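## Task

Take the white pawn and white king that sit beside the board and set the pawn on A3 and the king on C1, using the square labels printed along the board's edge. All other squares must finish with exactly the contents they started with, every piece on the board must stand upright and lie wholly within its square, and nothing may count as placed if it stays there only because the robot is still holding it.

## Robot and tools

Robot: two arms, left_arm and right_arm, each ending in a two-finger gripper. Everything is expressed in one shared scene frame: origin on the table surface midway between the arms, +x pointing out across the table, +z up, and left_arm mounted on the +y side. The arm names do not correspond to left or right in the camera pictures. Printed hand positions may be slightly wrong, more so at long reach.

Gripper geometry: fingers extend along the gripper's own +z axis and close along its y axis. The reported end_effector_position is the point between the pads when closed, roughly 2 cm short of the fingertips; closing pushes the tips about 10 mm further along +z. Opening is a number from -1 (closed) to +1 (fully open, 0.084 m). grip_measured in results uses the same scale. To keep hold of a piece, keep commanding an opening well under grip_measured; a bigger gap means a firmer squeeze (about 24 N per pad at most). Closing fast can squeeze too hard. Something may briefly pull on a held piece, so grip firmly.

Row format (used by both motion tools): 16 numbers in one flat list, first the left_arm's 8 then the right_arm's 8, each as x, y, z, qw, qx, qy, qz, opening. x, y, z is an absolute target for that gripper's end_effector_position in metres, scene frame; qw..qz is an absolute target orientation (w first), scene frame; opening is in [-1, 1]. Both arms must be filled even if one stays still: for an idle arm, repeat the full pose from the last result taken before it stopped moving, plus its desired opening. To hold orientation, resend one fixed quaternion rather than copying drifting reported ones.

execute_actions(actions): actions is a list of actions; each action is a list of up to 15 rows, each row lasting one 1/30 s control step; a short action repeats its final row until 15 steps pass. An empty list just returns the current state and images. If any target lies more than 0.6 m from that gripper's current position along any of the gripper's own axes, the action is rejected for both arms; if the first action fails this, or any action is malformed, nothing runs. Each step, the command is clamped to within 70 mm and 16 degrees of the measured pose, so distant targets take several actions; after an action the arm stops at its last clamped pose, so keep sending the remainder. Position is favoured over orientation when both cannot be met. Results include step readings; HELD next to an arm means part of its row was held back. Hand target lines show what each arm is currently driving toward.

move(target, speed, blocking): target is one 16-number row as above (absolute poses for both grippers). Each gripper travels a straight line to its pose, turning the shorter way; paths finish together, lasting 0.5 to 10 s (cut off at 10 s). speed is the path's top speed in m/s, 0.002 to 0.5, default 0.25; rotation is capped at twice that in rad/s. Openings are applied at the start. Motion does not avoid obstacles or the other arm, and can lag, stray or overshoot speed, especially with a nearly straight arm. Faster contact hits harder; aiming further beyond a contact presses harder. The result adds a move: line with the outcome (done, off_target, moving, held, fault) and limits (paced = pose clipped; held = some steps blocked, after which the arm may surge), plus each gripper's distance to its pose. If only one arm is named, the other finished fine. blocking=false returns after 0.5 s while motion continues; then call wait or stop before any new execute_actions or move.

wait(seconds): 0 to 10; arms hold their last command and a running move carries on, returning early when it ends. stop(): brakes a running move (needs stopping distance); fingers continue. zoom_image(camera, region): camera is cam_head_left, cam_head_right, cam_left_wrist or cam_right_wrist; region [x0, y0, x1, y1] in image pixels from the top-left, at most 504 by 504. All four images are 504x504, returned in that order; calibration numbers are given per camera and may be slightly off. finished_scene(scene): closes the given scene, irreversible; only call it when pieces are released and stable.

Other result lines: pose unreachable means a clearance check altered or blocked that arm's command. MOTOR HOT warns from 65 °C; at 80 °C an OVER-TEMPERATURE FAULT brakes the arm until cool, so avoid holding loads for long. A torque fault (joint load limits: waist and shoulder 44, elbow and forearm roll 26.4, wrist pitch and wrist roll 17.6 N m) makes the arm back off, freeze for 10 s and drop the rest of the call.

Avoid: dropping pieces, knocking pieces on the board out of their squares or over, anything leaving the table, arms colliding or pushing each other, slamming into the table, and hard presses. Approach from above, descend slowly, release the piece upright in the square's centre, and lift clear before moving on.

Each tool is called after "Request:" as name([rows], argument=value, ...), one row to a line, values as JSON.

## Session

Request:
execute_actions(actions=[])

Scene clock: 0.00 s.
left_arm: end_effector_position=(+0.2172, +0.5157, +0.1013) grip_measured=+1.00 end_effector_quat_wxyz=(+0.497, +0.796, -0.197, +0.283) end_effector_velocity=(-0.000, -0.001, -0.000) end_effector_angular_velocity=(-0.002, +0.001, +0.000) | right_arm: end_effector_position=(+0.3051, -0.1249, +0.3161) grip_measured=+1.00 end_effector_quat_wxyz=(-0.277, +0.409, +0.828, -0.266) end_effector_velocity=(+0.000, -0.000, -0.000) end_effector_angular_velocity=(-0.001, +0.001, -0.001)
Joint positions: left_arm=[ 1.097  0.422 -0.984 -0.538  1.7    2.036  0.084] | right_arm=[ 0.695  0.613 -2.173  0.278  2.309 -1.52   0.084]
Joint velocities: left_arm=[ 0.001  0.     0.002  0.001  0.    -0.    -0.   ] | right_arm=[-0.001  0.001  0.    -0.     0.     0.    -0.   ]
Motor temperatures (°C, as the motors report them): left_arm=[26 30 33 33 30 31] | right_arm=[26 26 30 27 30 31]
Hand target (left_arm): +0.217, +0.516, +0.101; +0.497, +0.796, -0.197, +0.283
Hand target (right_arm): +0.305, -0.125, +0.316; -0.277, +0.409, +0.828, -0.266

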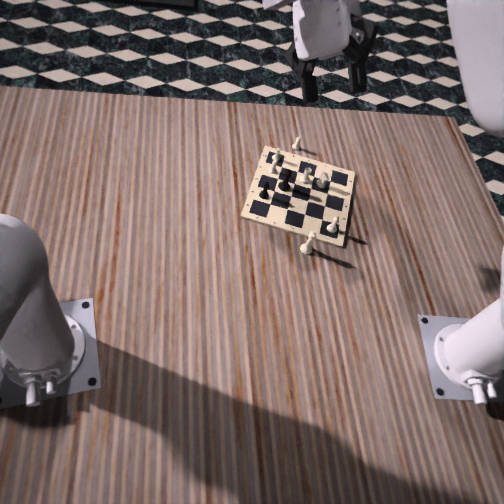

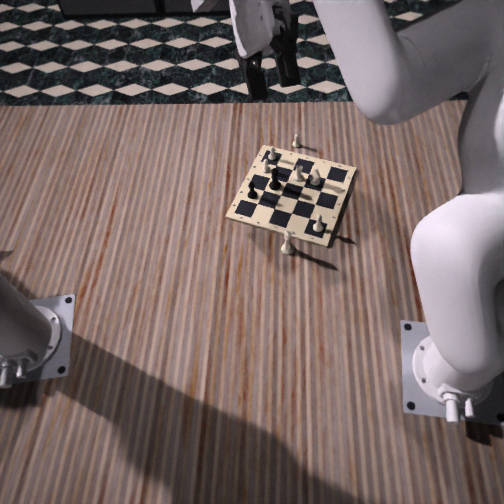

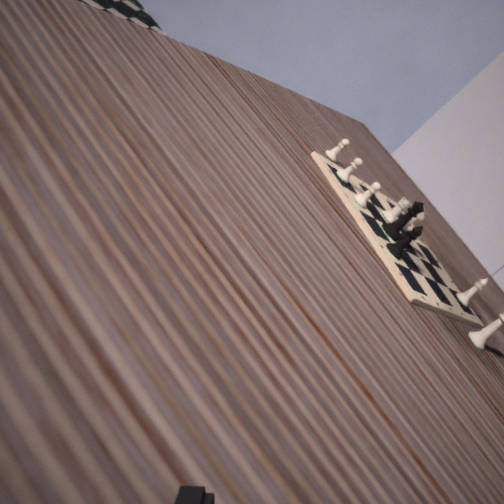

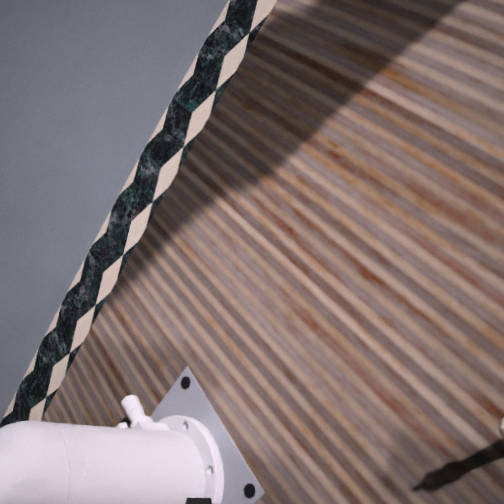

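Request:
zoom_image(camera="cam_head_right", region=[215, 125, 365, 265])

Request:
move(target=[0.2172,0.5157,0.1013,0.497,0.796,-0.197,0.283,1,0.22,-0.16,0.22,0,1,0,0,1])

Region (215, 125, 365, 265) of cam_head_right's 504x504 image, scaled by 3.360, with more detail than that image has; it fills the top 470 rows of this view, and the rest is white.

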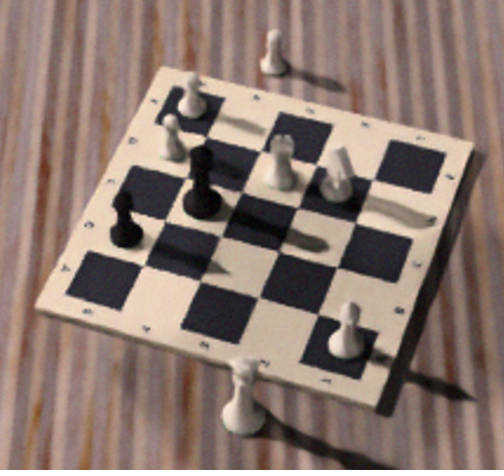

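Scene clock: 21.50 s.
left_arm: end_effector_position=(+0.2172, +0.5157, +0.1013) grip_measured=+1.00 end_effector_quat_wxyz=(+0.497, +0.796, -0.197, +0.283) end_effector_velocity=(-0.000, -0.000, -0.000) end_effector_angular_velocity=(-0.001, +0.001, -0.001) | right_arm: end_effector_position=(+0.2200, -0.1599, +0.2206) grip_measured=+1.00 end_effector_quat_wxyz=(-0.001, +1.000, -0.000, -0.000) end_effector_velocity=(-0.001, -0.000, -0.001) end_effector_angular_velocity=(-0.002, +0.000, -0.003)
Joint positions: left_arm=[ 1.097  0.421 -0.983 -0.538  1.699  2.035  0.084] | right_arm=[ 0.932 -0.406 -0.719  0.002  1.125  0.835  0.084]
Joint velocities: left_arm=[-0.     0.     0.001  0.001 -0.    -0.     0.   ] | right_arm=[ 0.001 -0.001  0.002 -0.001 -0.     0.004 -0.   ]
Motor temperatures (°C, as the motors report them): left_arm=[26 31 35 33 30 31] | right_arm=[26 27 33 27 30 31]
Hand target (left_arm): +0.217, +0.516, +0.101; +0.497, +0.796, -0.197, +0.283
Hand target (right_arm): +0.220, -0.160, +0.220; -0.001, +1.000, -0.000, -0.000
Off the commanded pose (left_arm): 0.000 m, 0 deg.
Off the commanded pose (right_arm): 0.001 m, 0 deg.
move: done
camera_calibration (this result's frames):
cam_left_wrist: T_world_to_cam=[[-0.587073, -0.440162, 0.679413, 0.315875], [-0.767834, 0.0368761, -0.639587, 0.275065], [0.256468, -0.897161, -0.359621, 0.57682], [0, 0, 0, 1]] pos_world=[0.24871, 0.646393, 0.168755]
cam_right_wrist: T_world_to_cam=[[-0.0219841, -0.999652, 0.0146043, -0.126662], [-0.999757, 0.0219569, -0.00202271, 0.292678], [0.00170134, -0.0146452, -0.999891, 0.349735], [0, 0, 0, 1]] pos_world=[0.289227, -0.127922, 0.352139]

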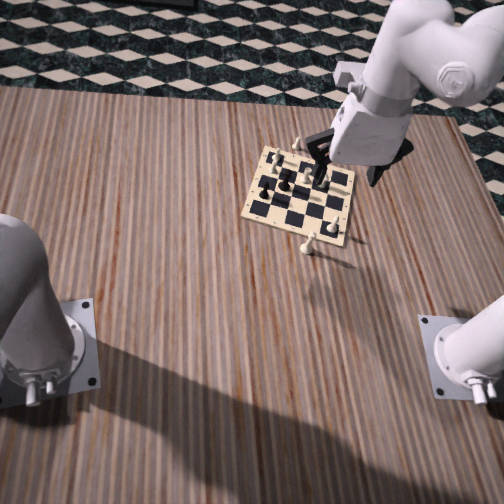

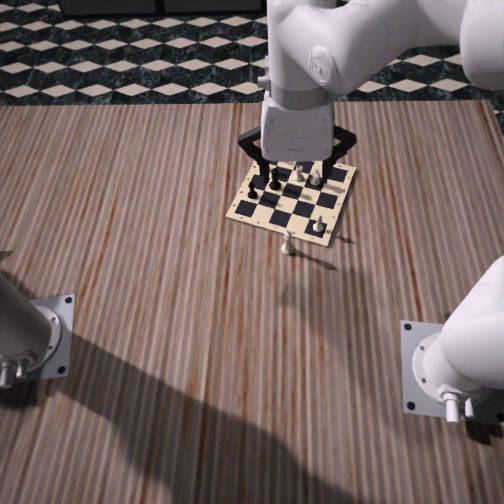

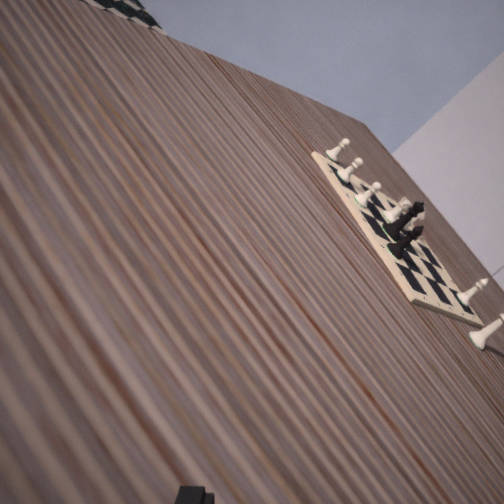

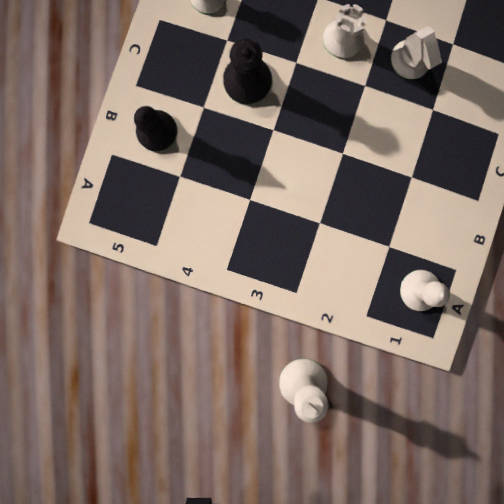

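Request:
move(target=[0.2172,0.5157,0.1013,0.497,0.796,-0.197,0.283,1,0.2184,-0.158,0.035,0,1,0,0,0], speed=0.12)

Request:
move(target=[0.2172,0.5157,0.1013,0.497,0.796,-0.197,0.283,1,0.2184,-0.158,0.035,0,1,0,0,-1])

Request:
move(target=[0.2172,0.5157,0.1013,0.497,0.796,-0.197,0.283,1,0.2184,-0.158,0.12,0,1,0,0,-1], speed=0.12)

Request:
move(target=[0.2172,0.5157,0.1013,0.497,0.796,-0.197,0.283,1,0.338,-0.243,0.12,0,1,0,0,-1], speed=0.12)

Request:
move(target=[0.2172,0.5157,0.1013,0.497,0.796,-0.197,0.283,1,0.338,-0.243,0.05,0,1,0,0,-1], speed=0.06)

Request:
zoom_image(camera="cam_head_left", region=[235, 125, 385, 265])

Request:
zoom_image(camera="cam_left_wrist", region=[304, 130, 504, 370])

Scene clock: 45.67 s.
left_arm: end_effector_position=(+0.2172, +0.5157, +0.1013) grip_measured=+1.00 end_effector_quat_wxyz=(+0.497, +0.796, -0.197, +0.283) end_effector_velocity=(-0.000, +0.001, +0.000) end_effector_angular_velocity=(+0.000, +0.000, +0.002) | right_arm: end_effector_position=(+0.2187, -0.1579, +0.0353) grip_measured=-0.01 end_effector_quat_wxyz=(-0.000, +1.000, -0.000, +0.001) end_effector_velocity=(-0.002, -0.003, -0.003) end_effector_angular_velocity=(-0.007, +0.006, -0.001)
Joint positions: left_arm=[ 1.097  0.421 -0.983 -0.538  1.699  2.035  0.084] | right_arm=[ 0.94  -0.013 -0.478 -0.001  0.49   0.845  0.044]
Joint velocities: left_arm=[ 0.002  0.    -0.001 -0.     0.    -0.001  0.   ] | right_arm=[-0.001  0.004  0.005  0.     0.001 -0.     0.   ]
Motor temperatures (°C, as the motors report them): left_arm=[26 31 35 33 30 31] | right_arm=[26 27 34 27 30 31]
Hand target (left_arm): +0.217, +0.516, +0.101; +0.497, +0.796, -0.197, +0.283
Hand target (right_arm): +0.218, -0.158, +0.035; +0.000, +1.000, -0.000, +0.000
Off the commanded pose (left_arm): 0.000 m, 0 deg.
Off the commanded pose (right_arm): 0.000 m, 0 deg.
move: done
camera_calibration (this result's frames):
cam_left_wrist: T_world_to_cam=[[-0.587074, -0.440163, 0.679412, 0.315875], [-0.767833, 0.0368749, -0.639588, 0.275066], [0.25647, -0.89716, -0.35962, 0.576819], [0, 0, 0, 1]] pos_world=[0.24871, 0.646393, 0.168756]
cam_right_wrist: T_world_to_cam=[[-0.0218448, -0.999638, 0.0156847, -0.12206], [-0.999755, 0.0217838, -0.00404813, 0.291041], [0.00370499, -0.0157693, -0.999869, 0.163929], [0, 0, 0, 1]] pos_world=[0.287696, -0.125771, 0.167]

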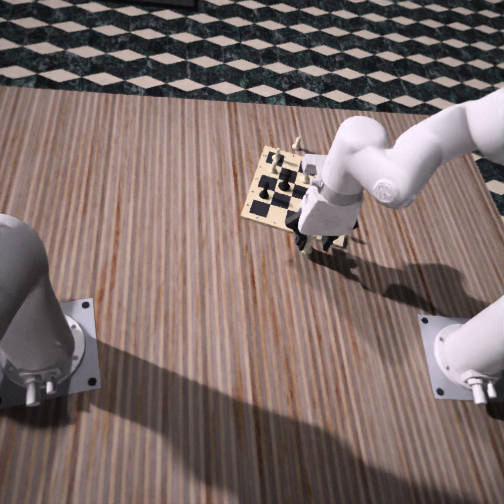

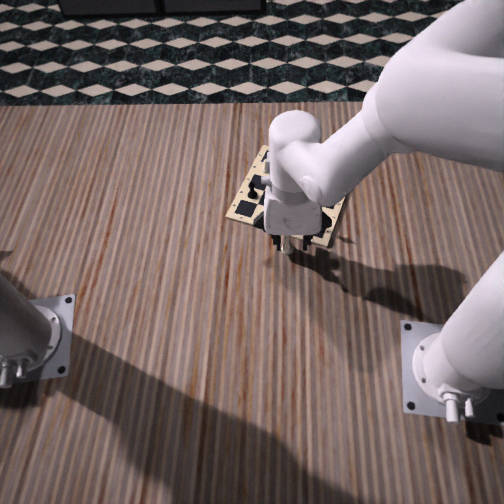

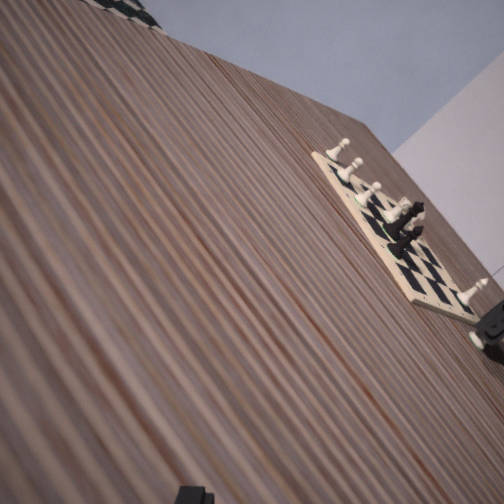

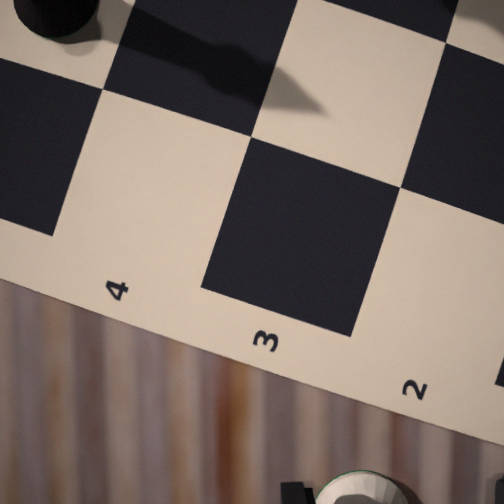

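Scene clock: 46.37 s.
left_arm: end_effector_position=(+0.2172, +0.5157, +0.1013) grip_measured=+1.00 end_effector_quat_wxyz=(+0.497, +0.796, -0.197, +0.283) end_effector_velocity=(-0.000, -0.001, -0.000) end_effector_angular_velocity=(-0.002, +0.001, -0.002) | right_arm: end_effector_position=(+0.2185, -0.1578, +0.0352) grip_measured=-0.70 end_effector_quat_wxyz=(-0.000, +1.000, -0.000, +0.000) end_effector_velocity=(+0.000, -0.000, -0.000) end_effector_angular_velocity=(-0.001, +0.001, -0.001)
Joint positions: left_arm=[ 1.097  0.421 -0.983 -0.538  1.699  2.035  0.084] | right_arm=[ 0.94  -0.012 -0.479 -0.     0.49   0.843  0.013]
Joint velocities: left_arm=[-0.001  0.     0.002  0.001  0.     0.     0.   ] | right_arm=[-0.     0.001 -0.001 -0.     0.001  0.001 -0.   ]
Motor temperatures (°C, as the motors report them): left_arm=[26 31 35 33 30 31] | right_arm=[26 27 34 27 30 31]
Hand target (left_arm): +0.217, +0.516, +0.101; +0.497, +0.796, -0.197, +0.283
Hand target (right_arm): +0.218, -0.158, +0.035; +0.000, +1.000, -0.000, +0.000
Off the commanded pose (left_arm): 0.000 m, 0 deg.
Off the commanded pose (right_arm): 0.000 m, 0 deg.
move: done
camera_calibration (this result's frames):
cam_left_wrist: T_world_to_cam=[[-0.587074, -0.440163, 0.679412, 0.315875], [-0.767833, 0.0368751, -0.639588, 0.275066], [0.25647, -0.89716, -0.35962, 0.576819], [0, 0, 0, 1]] pos_world=[0.24871, 0.646393, 0.168756]
cam_right_wrist: T_world_to_cam=[[-0.021174, -0.999652, 0.0157292, -0.122114], [-0.999772, 0.0211265, -0.00317435, 0.290724], [0.00284094, -0.0157929, -0.999871, 0.163966], [0, 0, 0, 1]] pos_world=[0.287607, -0.125624, 0.166789]

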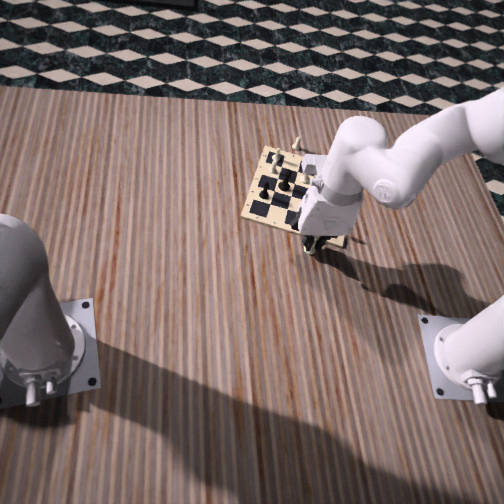

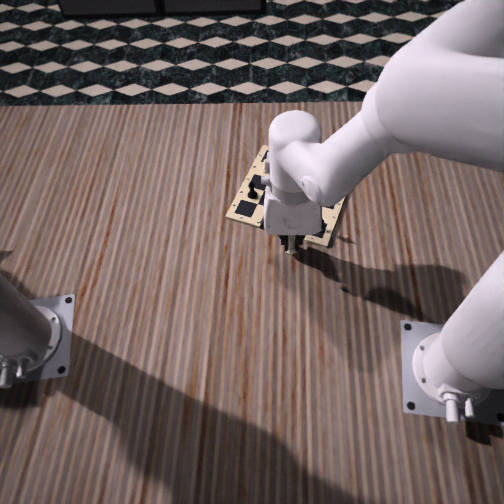

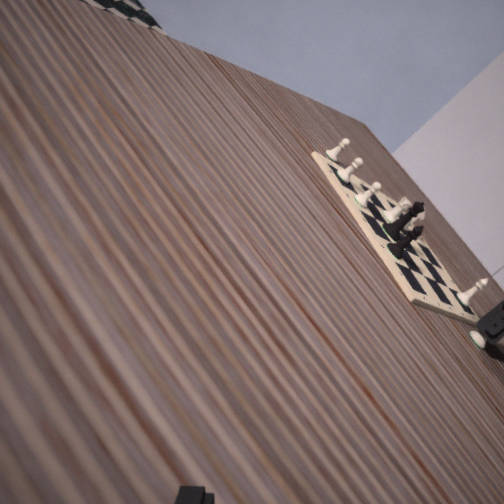

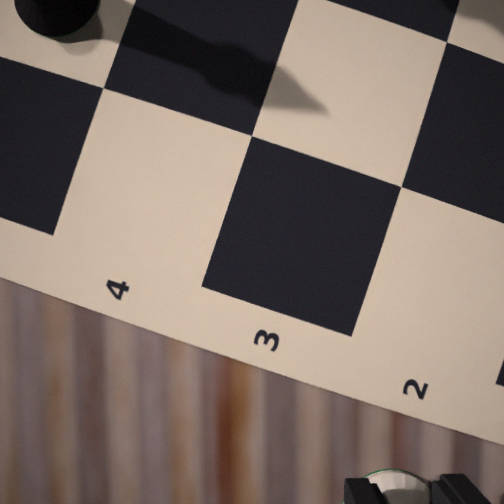

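Scene clock: 47.47 s.
left_arm: end_effector_position=(+0.2172, +0.5157, +0.1013) grip_measured=+1.00 end_effector_quat_wxyz=(+0.497, +0.796, -0.197, +0.283) end_effector_velocity=(+0.000, +0.000, +0.000) end_effector_angular_velocity=(+0.000, -0.000, -0.001) | right_arm: end_effector_position=(+0.2181, -0.1581, +0.1196) grip_measured=-0.70 end_effector_quat_wxyz=(+0.000, +1.000, +0.000, -0.001) end_effector_velocity=(+0.002, +0.002, +0.003) end_effector_angular_velocity=(+0.007, -0.006, +0.001)
Joint positions: left_arm=[ 1.097  0.421 -0.983 -0.538  1.699  2.035  0.084] | right_arm=[ 0.94  -0.251 -0.543  0.001  0.796  0.843  0.013]
Joint velocities: left_arm=[-0. -0. -0.  0.  0. -0.  0.] | right_arm=[ 0.001 -0.004 -0.005  0.    -0.001 -0.    -0.   ]
Motor temperatures (°C, as the motors report them): left_arm=[26 31 35 33 30 31] | right_arm=[26 27 34 27 30 31]
Hand target (left_arm): +0.217, +0.516, +0.101; +0.497, +0.796, -0.197, +0.283
Hand target (right_arm): +0.218, -0.158, +0.120; -0.000, +1.000, +0.000, -0.000
Off the commanded pose (left_arm): 0.000 m, 0 deg.
Off the commanded pose (right_arm): 0.000 m, 0 deg.
move: done
camera_calibration (this result's frames):
cam_left_wrist: T_world_to_cam=[[-0.587074, -0.440163, 0.679412, 0.315875], [-0.767833, 0.0368751, -0.639588, 0.275066], [0.256469, -0.89716, -0.35962, 0.576819], [0, 0, 0, 1]] pos_world=[0.24871, 0.646393, 0.168756]
cam_right_wrist: T_world_to_cam=[[-0.0208731, -0.99964, 0.0168503, -0.123936], [-0.999781, 0.0208471, -0.00172116, 0.29037], [0.00136926, -0.0168825, -0.999857, 0.248542], [0, 0, 0, 1]] pos_world=[0.287379, -0.125749, 0.251094]

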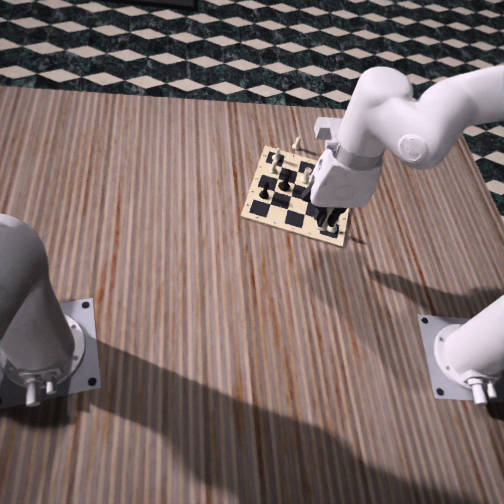

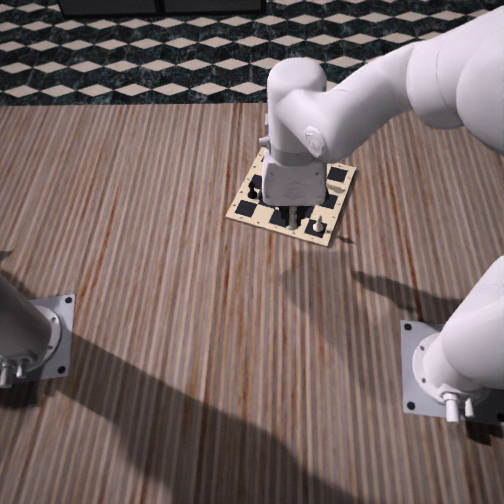

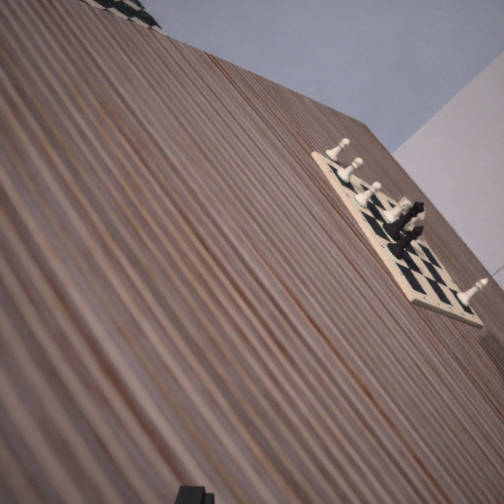

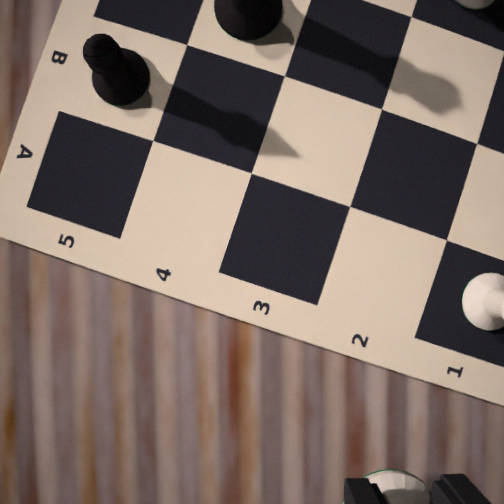

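Scene clock: 49.03 s.
left_arm: end_effector_position=(+0.2172, +0.5157, +0.1013) grip_measured=+1.00 end_effector_quat_wxyz=(+0.497, +0.796, -0.197, +0.283) end_effector_velocity=(-0.001, -0.000, -0.000) end_effector_angular_velocity=(-0.000, +0.001, +0.000) | right_arm: end_effector_position=(+0.3379, -0.2430, +0.1199) grip_measured=-0.70 end_effector_quat_wxyz=(-0.000, +1.000, +0.000, +0.000) end_effector_velocity=(+0.001, +0.000, +0.001) end_effector_angular_velocity=(+0.001, -0.002, +0.001)
Joint positions: left_arm=[ 1.097  0.421 -0.983 -0.538  1.699  2.035  0.084] | right_arm=[ 0.567 -0.102 -0.694 -0.     0.796  0.469  0.013]
Joint velocities: left_arm=[ 0.002  0.     0.001  0.002 -0.     0.     0.   ] | right_arm=[-0.001  0.    -0.002  0.    -0.001 -0.002 -0.   ]
Motor temperatures (°C, as the motors report them): left_arm=[26 31 35 33 30 31] | right_arm=[26 27 34 27 31 31]
Hand target (left_arm): +0.217, +0.516, +0.101; +0.497, +0.796, -0.197, +0.283
Hand target (right_arm): +0.338, -0.243, +0.120; -0.000, +1.000, +0.000, +0.000
Off the commanded pose (left_arm): 0.000 m, 0 deg.
Off the commanded pose (right_arm): 0.000 m, 0 deg.
move: done
camera_calibration (this result's frames):
cam_left_wrist: T_world_to_cam=[[-0.587074, -0.440163, 0.679412, 0.315875], [-0.767833, 0.0368748, -0.639588, 0.275066], [0.25647, -0.89716, -0.35962, 0.576819], [0, 0, 0, 1]] pos_world=[0.24871, 0.646393, 0.168756]
cam_right_wrist: T_world_to_cam=[[-0.0207498, -0.999654, 0.0161496, -0.206276], [-0.999781, 0.0207006, -0.00320665, 0.412045], [0.00287124, -0.0162126, -0.999864, 0.246916], [0, 0, 0, 1]] pos_world=[0.406966, -0.210732, 0.251535]

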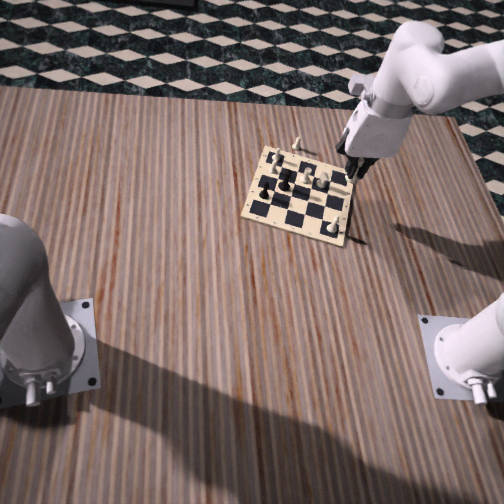

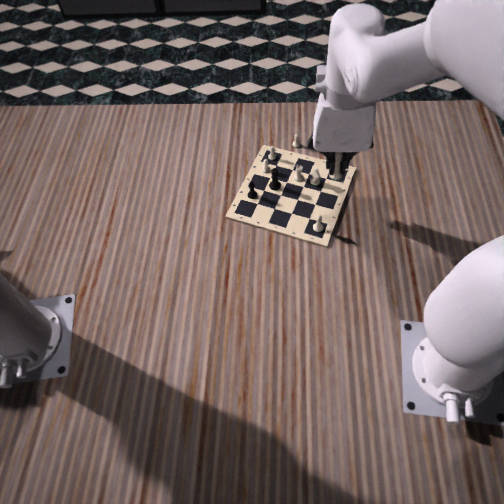

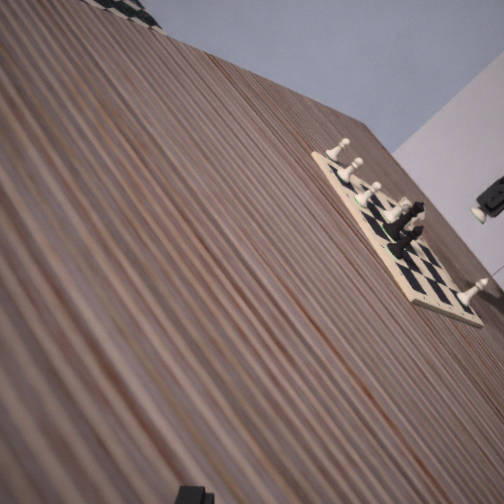

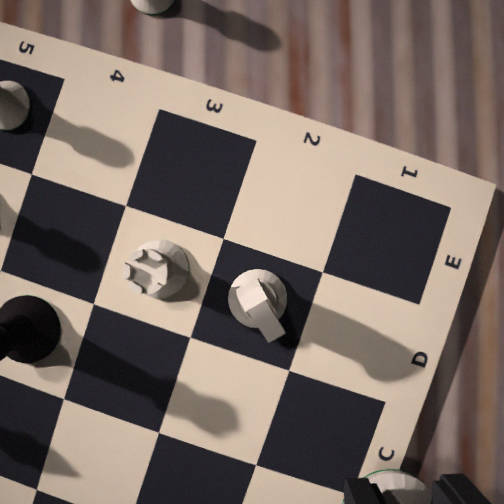

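Scene clock: 50.50 s.
left_arm: end_effector_position=(+0.2172, +0.5157, +0.1013) grip_measured=+1.00 end_effector_quat_wxyz=(+0.497, +0.796, -0.197, +0.283) end_effector_velocity=(+0.000, +0.000, +0.000) end_effector_angular_velocity=(-0.000, -0.001, +0.000) | right_arm: end_effector_position=(+0.3382, -0.2430, +0.0503) grip_measured=-0.70 end_effector_quat_wxyz=(-0.000, +1.000, -0.000, +0.000) end_effector_velocity=(-0.000, -0.000, -0.000) end_effector_angular_velocity=(-0.000, +0.001, +0.000)
Joint positions: left_arm=[ 1.097  0.421 -0.983 -0.538  1.699  2.035  0.084] | right_arm=[ 0.566  0.067 -0.641 -0.     0.573  0.47   0.013]
Joint velocities: left_arm=[ 0.    -0.    -0.001 -0.001  0.001  0.     0.   ] | right_arm=[ 0.    -0.     0.001  0.     0.    -0.001  0.   ]
Motor temperatures (°C, as the motors report them): left_arm=[26 31 35 33 30 31] | right_arm=[26 27 34 27 31 31]
Hand target (left_arm): +0.217, +0.516, +0.101; +0.497, +0.796, -0.197, +0.283
Hand target (right_arm): +0.338, -0.243, +0.050; +0.000, +1.000, -0.000, +0.000
Off the commanded pose (left_arm): 0.000 m, 0 deg.
Off the commanded pose (right_arm): 0.000 m, 0 deg.
move: done
camera_calibration (this result's frames):
cam_left_wrist: T_world_to_cam=[[-0.587074, -0.440163, 0.679412, 0.315875], [-0.767833, 0.0368751, -0.639588, 0.275066], [0.256469, -0.89716, -0.35962, 0.576819], [0, 0, 0, 1]] pos_world=[0.24871, 0.646393, 0.168756]
cam_right_wrist: T_world_to_cam=[[-0.0213708, -0.999644, 0.0159967, -0.204852], [-0.999766, 0.0213148, -0.00366279, 0.412311], [0.00332052, -0.0160713, -0.999865, 0.177162], [0, 0, 0, 1]] pos_world=[0.407248, -0.21072, 0.181925]

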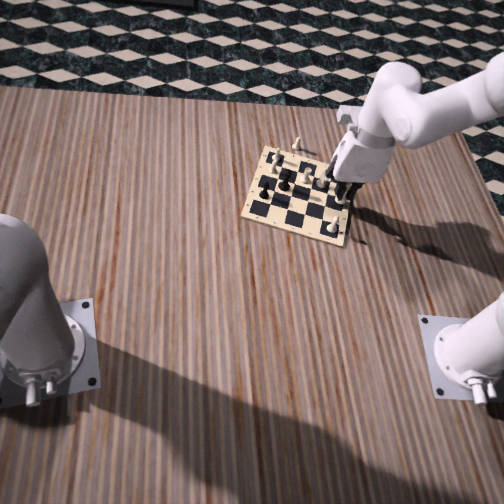

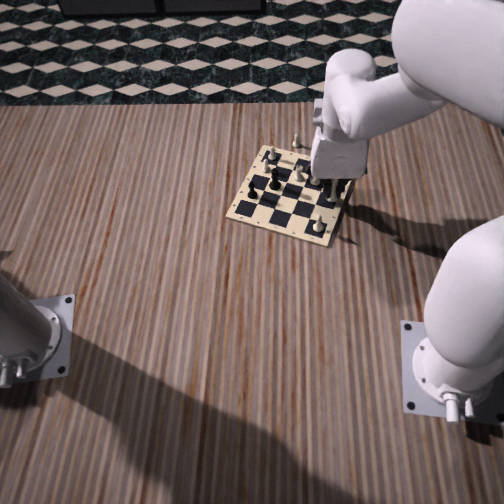

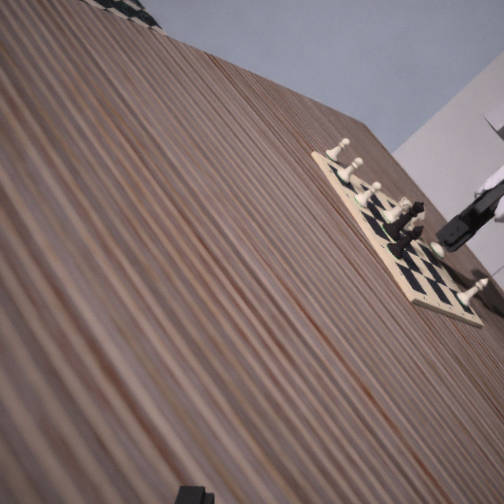

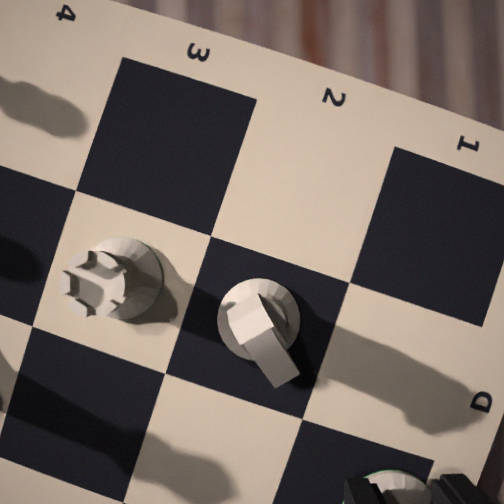

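Region (235, 125, 385, 265) of cam_head_left's 504x504 image, scaled by 3.360, with more detail than that image has; it fills the top 470 rows of this view, and the rest is white.

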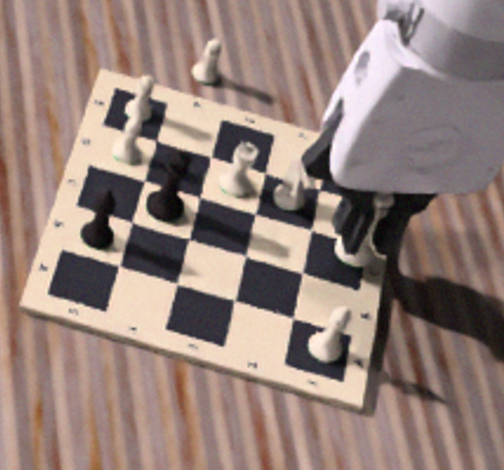

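Region (304, 130, 504, 370) of cam_left_wrist's 504x504 image, scaled by 2.100, with more detail than that image has.

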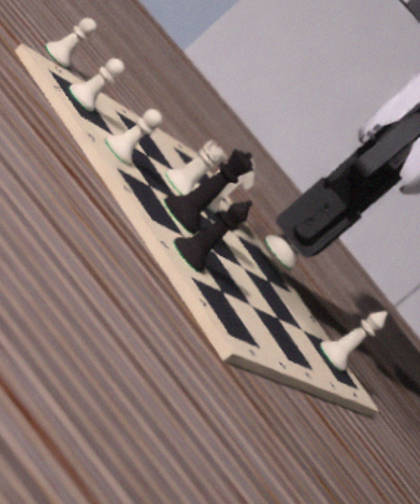

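Request:
move(target=[0.2172,0.5157,0.1013,0.497,0.796,-0.197,0.283,1,0.338,-0.234,0.044,0,1,0,0,-1], speed=0.02)

Request:
move(target=[0.2172,0.5157,0.1013,0.497,0.796,-0.197,0.283,1,0.338,-0.234,0.044,0,1,0,0,-0.2])

Request:
move(target=[0.2172,0.5157,0.1013,0.497,0.796,-0.197,0.283,1,0.338,-0.234,0.13,0,1,0,0,-0.2], speed=0.12)

Request:
move(target=[0.2172,0.5157,0.1013,0.497,0.796,-0.197,0.283,1,0.509,-0.167,0.12,0,1,0,0,0])

Scene clock: 63.30 s.
left_arm: end_effector_position=(+0.2172, +0.5157, +0.1013) grip_measured=+1.00 end_effector_quat_wxyz=(+0.497, +0.796, -0.197, +0.283) end_effector_velocity=(+0.000, +0.001, +0.000) end_effector_angular_velocity=(+0.003, -0.001, -0.000) | right_arm: end_effector_position=(+0.3380, -0.2340, +0.0440) grip_measured=-0.69 end_effector_quat_wxyz=(+0.000, +1.000, -0.000, -0.000) end_effector_velocity=(+0.000, -0.000, +0.000) end_effector_angular_velocity=(+0.001, -0.001, -0.003)
Joint positions: left_arm=[ 1.097  0.421 -0.983 -0.538  1.699  2.035  0.084] | right_arm=[ 0.586  0.096 -0.654  0.     0.558  0.489  0.014]
Joint velocities: left_arm=[-0.     0.    -0.002 -0.    -0.     0.     0.   ] | right_arm=[-0.001 -0.    -0.     0.001 -0.001  0.001 -0.   ]
Motor temperatures (°C, as the motors report them): left_arm=[26 31 35 33 30 31] | right_arm=[26 27 34 27 31 31]
Hand target (left_arm): +0.217, +0.516, +0.101; +0.497, +0.796, -0.197, +0.283
Hand target (right_arm): +0.338, -0.234, +0.044; +0.000, +1.000, -0.000, -0.000
Off the commanded pose (left_arm): 0.000 m, 0 deg.
Off the commanded pose (right_arm): 0.000 m, 0 deg.
move: done
camera_calibration (this result's frames):
cam_left_wrist: T_world_to_cam=[[-0.587074, -0.440163, 0.679412, 0.315875], [-0.767833, 0.036875, -0.639588, 0.275066], [0.25647, -0.89716, -0.35962, 0.576819], [0, 0, 0, 1]] pos_world=[0.24871, 0.646393, 0.168756]
cam_right_wrist: T_world_to_cam=[[-0.0211754, -0.999645, 0.0161762, -0.195898], [-0.999773, 0.0211331, -0.0027815, 0.41177], [0.00243866, -0.0162314, -0.999865, 0.1713], [0, 0, 0, 1]] pos_world=[0.40711, -0.20175, 0.175591]

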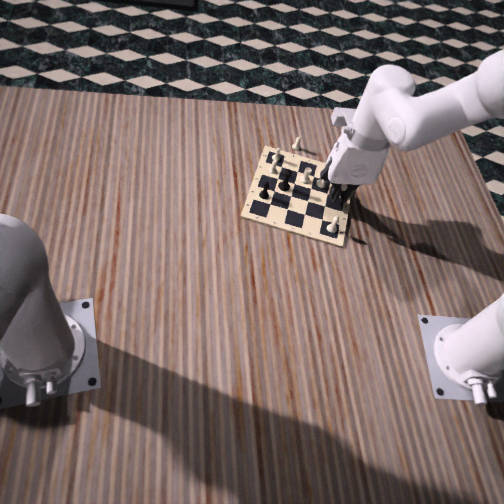

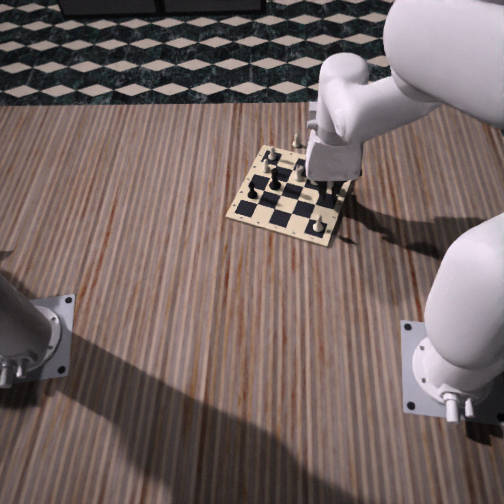

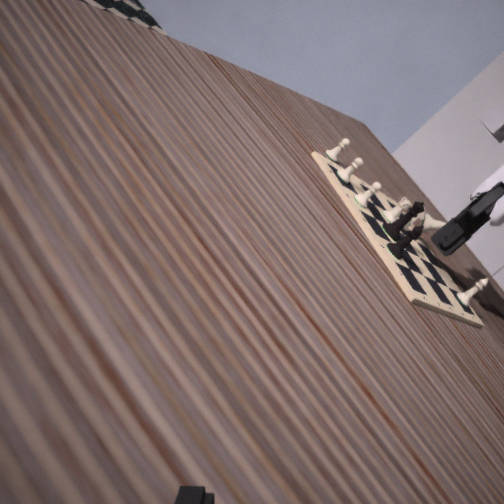

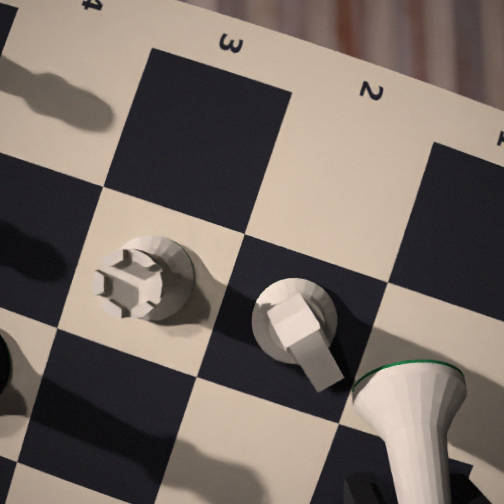

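Scene clock: 64.00 s.
left_arm: end_effector_position=(+0.2172, +0.5157, +0.1013) grip_measured=+1.00 end_effector_quat_wxyz=(+0.497, +0.796, -0.197, +0.283) end_effector_velocity=(-0.000, -0.000, -0.000) end_effector_angular_velocity=(+0.000, +0.000, -0.002) | right_arm: end_effector_position=(+0.3380, -0.2340, +0.0440) grip_measured=-0.22 end_effector_quat_wxyz=(-0.000, +1.000, -0.000, +0.000) end_effector_velocity=(-0.001, +0.000, -0.000) end_effector_angular_velocity=(-0.000, +0.001, +0.000)
Joint positions: left_arm=[ 1.097  0.421 -0.983 -0.538  1.699  2.035  0.084] | right_arm=[ 0.586  0.096 -0.654  0.     0.558  0.489  0.035]
Joint velocities: left_arm=[-0.001 -0.     0.     0.001 -0.     0.     0.   ] | right_arm=[ 0.001 -0.     0.     0.     0.001  0.     0.   ]
Motor temperatures (°C, as the motors report them): left_arm=[26 31 35 33 30 31] | right_arm=[26 27 34 27 31 31]
Hand target (left_arm): +0.217, +0.516, +0.101; +0.497, +0.796, -0.197, +0.283
Hand target (right_arm): +0.338, -0.234, +0.044; -0.000, +1.000, -0.000, -0.000
Off the commanded pose (left_arm): 0.000 m, 0 deg.
Off the commanded pose (right_arm): 0.000 m, 0 deg.
move: done
camera_calibration (this result's frames):
cam_left_wrist: T_world_to_cam=[[-0.587074, -0.440163, 0.679412, 0.315875], [-0.767833, 0.036875, -0.639588, 0.275066], [0.25647, -0.89716, -0.35962, 0.576819], [0, 0, 0, 1]] pos_world=[0.24871, 0.646393, 0.168756]
cam_right_wrist: T_world_to_cam=[[-0.0211548, -0.999646, 0.0161626, -0.195877], [-0.999773, 0.0211123, -0.00279423, 0.411769], [0.002452, -0.0162181, -0.999865, 0.171294], [0, 0, 0, 1]] pos_world=[0.407111, -0.201723, 0.175587]

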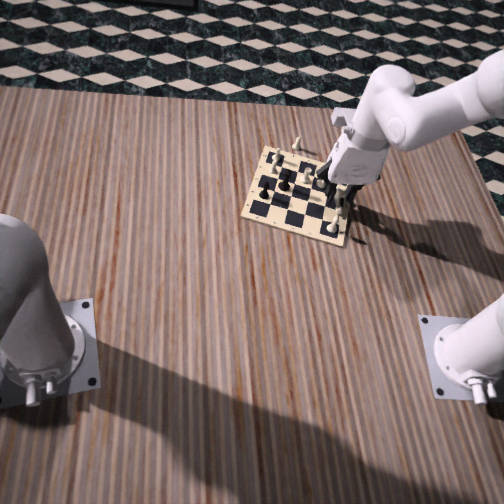

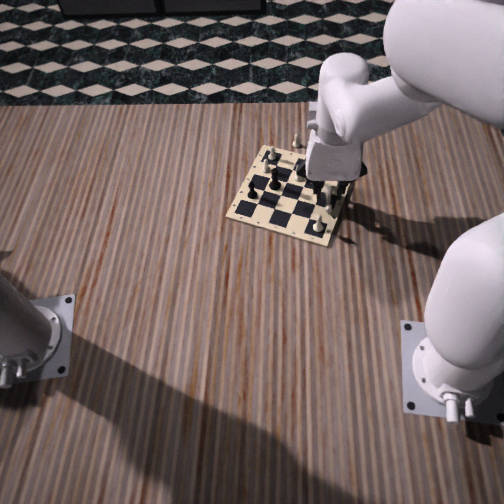

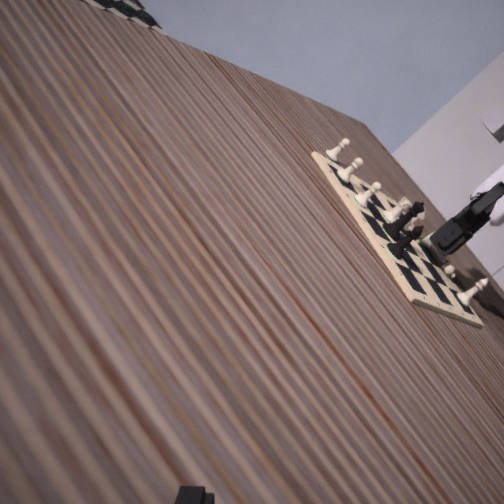

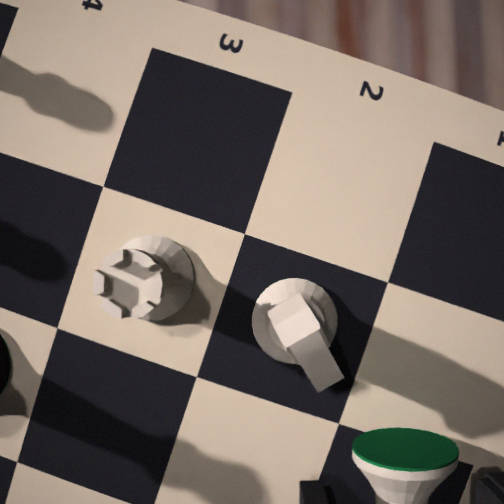

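Scene clock: 65.10 s.
left_arm: end_effector_position=(+0.2172, +0.5157, +0.1013) grip_measured=+1.00 end_effector_quat_wxyz=(+0.497, +0.796, -0.197, +0.283) end_effector_velocity=(+0.000, -0.001, -0.000) end_effector_angular_velocity=(-0.001, +0.000, +0.000) | right_arm: end_effector_position=(+0.3377, -0.2340, +0.1295) grip_measured=-0.22 end_effector_quat_wxyz=(+0.000, +1.000, +0.000, -0.001) end_effector_velocity=(+0.002, +0.002, +0.003) end_effector_angular_velocity=(+0.004, -0.007, +0.001)
Joint positions: left_arm=[ 1.097  0.421 -0.983 -0.538  1.699  2.035  0.084] | right_arm=[ 0.586 -0.107 -0.722  0.     0.83   0.489  0.035]
Joint velocities: left_arm=[-0.     0.     0.002 -0.001 -0.001  0.     0.   ] | right_arm=[ 0.001 -0.004 -0.005  0.001  0.001 -0.001  0.   ]
Motor temperatures (°C, as the motors report them): left_arm=[26 31 35 33 30 31] | right_arm=[26 27 34 27 31 31]
Hand target (left_arm): +0.217, +0.516, +0.101; +0.497, +0.796, -0.197, +0.283
Hand target (right_arm): +0.338, -0.234, +0.130; -0.000, +1.000, +0.000, -0.000
Off the commanded pose (left_arm): 0.000 m, 0 deg.
Off the commanded pose (right_arm): 0.001 m, 0 deg.
move: done
camera_calibration (this result's frames):
cam_left_wrist: T_world_to_cam=[[-0.587074, -0.440163, 0.679412, 0.315875], [-0.767833, 0.0368749, -0.639588, 0.275066], [0.25647, -0.89716, -0.35962, 0.576819], [0, 0, 0, 1]] pos_world=[0.24871, 0.646393, 0.168756]
cam_right_wrist: T_world_to_cam=[[-0.0208823, -0.999646, 0.0165137, -0.197449], [-0.999781, 0.02086, -0.00151675, 0.411495], [0.00117174, -0.0165418, -0.999862, 0.257178], [0, 0, 0, 1]] pos_world=[0.40698, -0.201709, 0.261027]

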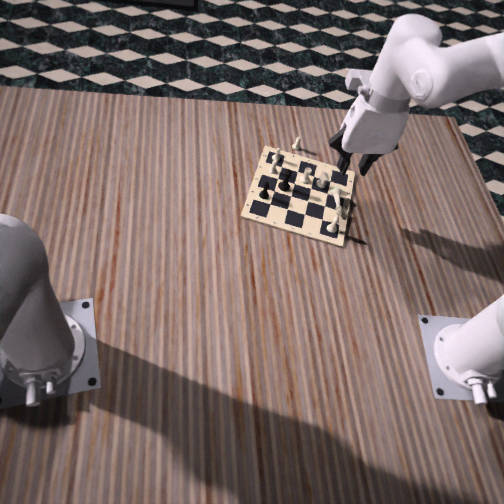

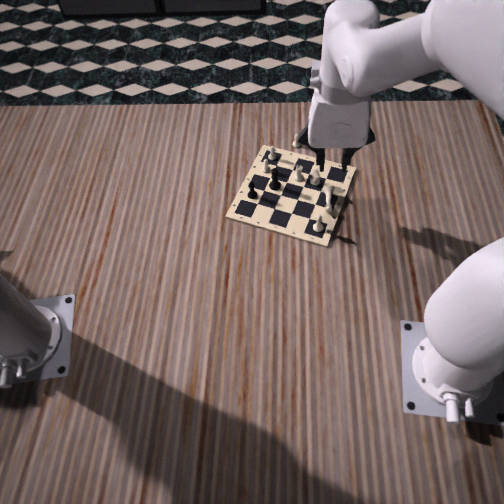

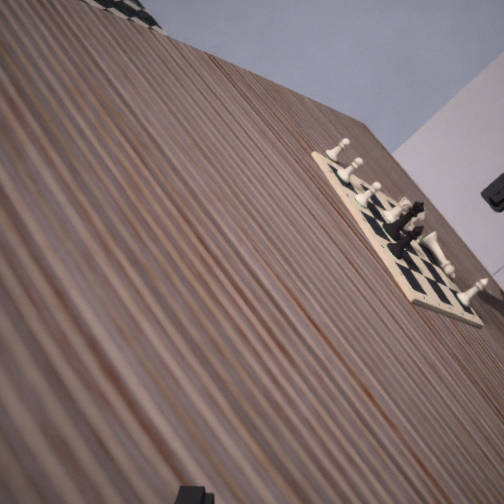

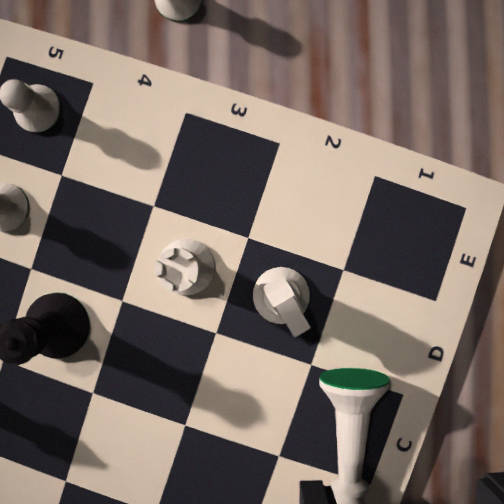

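Scene clock: 66.33 s.
left_arm: end_effector_position=(+0.2172, +0.5157, +0.1013) grip_measured=+1.00 end_effector_quat_wxyz=(+0.497, +0.796, -0.197, +0.283) end_effector_velocity=(-0.000, +0.001, +0.000) end_effector_angular_velocity=(+0.001, -0.001, +0.001) | right_arm: end_effector_position=(+0.5089, -0.1671, +0.1201) grip_measured=-0.01 end_effector_quat_wxyz=(-0.000, +1.000, +0.000, +0.000) end_effector_velocity=(-0.000, -0.001, -0.002) end_effector_angular_velocity=(-0.002, +0.005, -0.001)
Joint positions: left_arm=[ 1.097  0.421 -0.983 -0.538  1.699  2.035  0.084] | right_arm=[ 0.55   0.488 -1.483  0.     0.994  0.453  0.044]
Joint velocities: left_arm=[ 0.001 -0.    -0.001 -0.     0.     0.     0.   ] | right_arm=[-0.001  0.005 -0.003  0.     0.003 -0.    -0.   ]
Motor temperatures (°C, as the motors report them): left_arm=[26 31 35 33 30 31] | right_arm=[26 27 34 27 31 31]
Hand target (left_arm): +0.217, +0.516, +0.101; +0.497, +0.796, -0.197, +0.283
Hand target (right_arm): +0.509, -0.167, +0.120; -0.000, +1.000, +0.000, -0.000
Off the commanded pose (left_arm): 0.000 m, 0 deg.
Off the commanded pose (right_arm): 0.000 m, 0 deg.
move: done
camera_calibration (this result's frames):
cam_left_wrist: T_world_to_cam=[[-0.587074, -0.440163, 0.679412, 0.315875], [-0.767833, 0.0368751, -0.639588, 0.275066], [0.256469, -0.89716, -0.35962, 0.57682], [0, 0, 0, 1]] pos_world=[0.24871, 0.646393, 0.168756]
cam_right_wrist: T_world_to_cam=[[-0.0208783, -0.999658, 0.0157611, -0.126697], [-0.999778, 0.0208291, -0.00328121, 0.581433], [0.0029518, -0.0158261, -0.99987, 0.247905], [0, 0, 0, 1]] pos_world=[0.577927, -0.134841, 0.251778]

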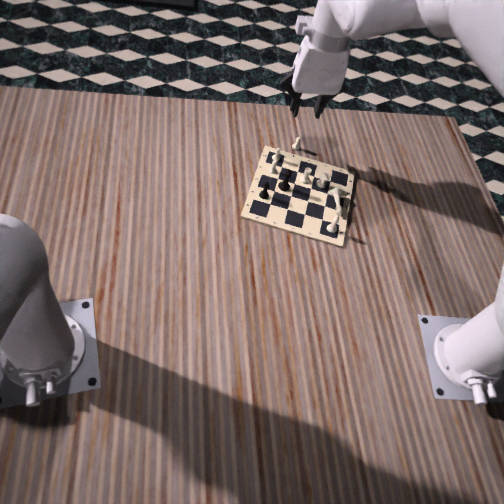

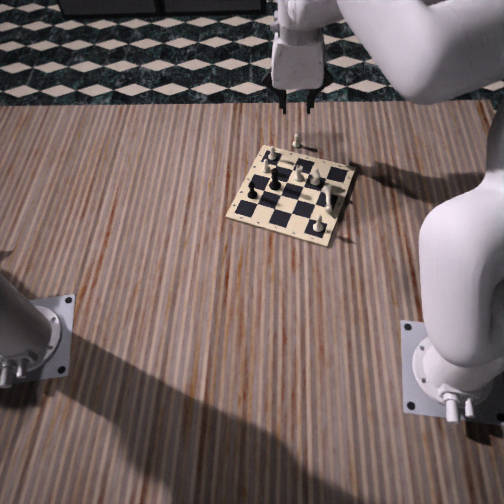

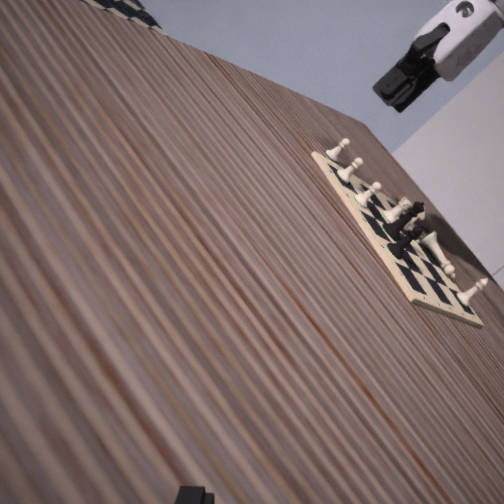

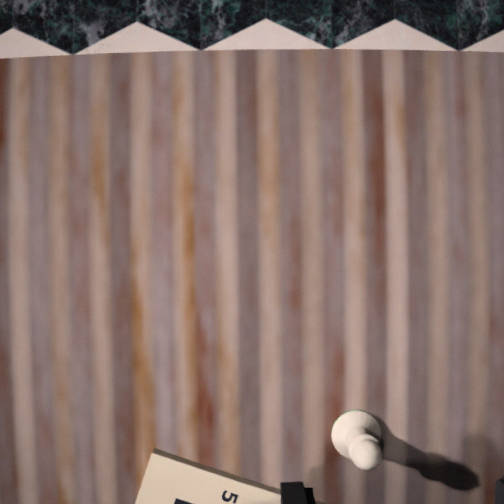

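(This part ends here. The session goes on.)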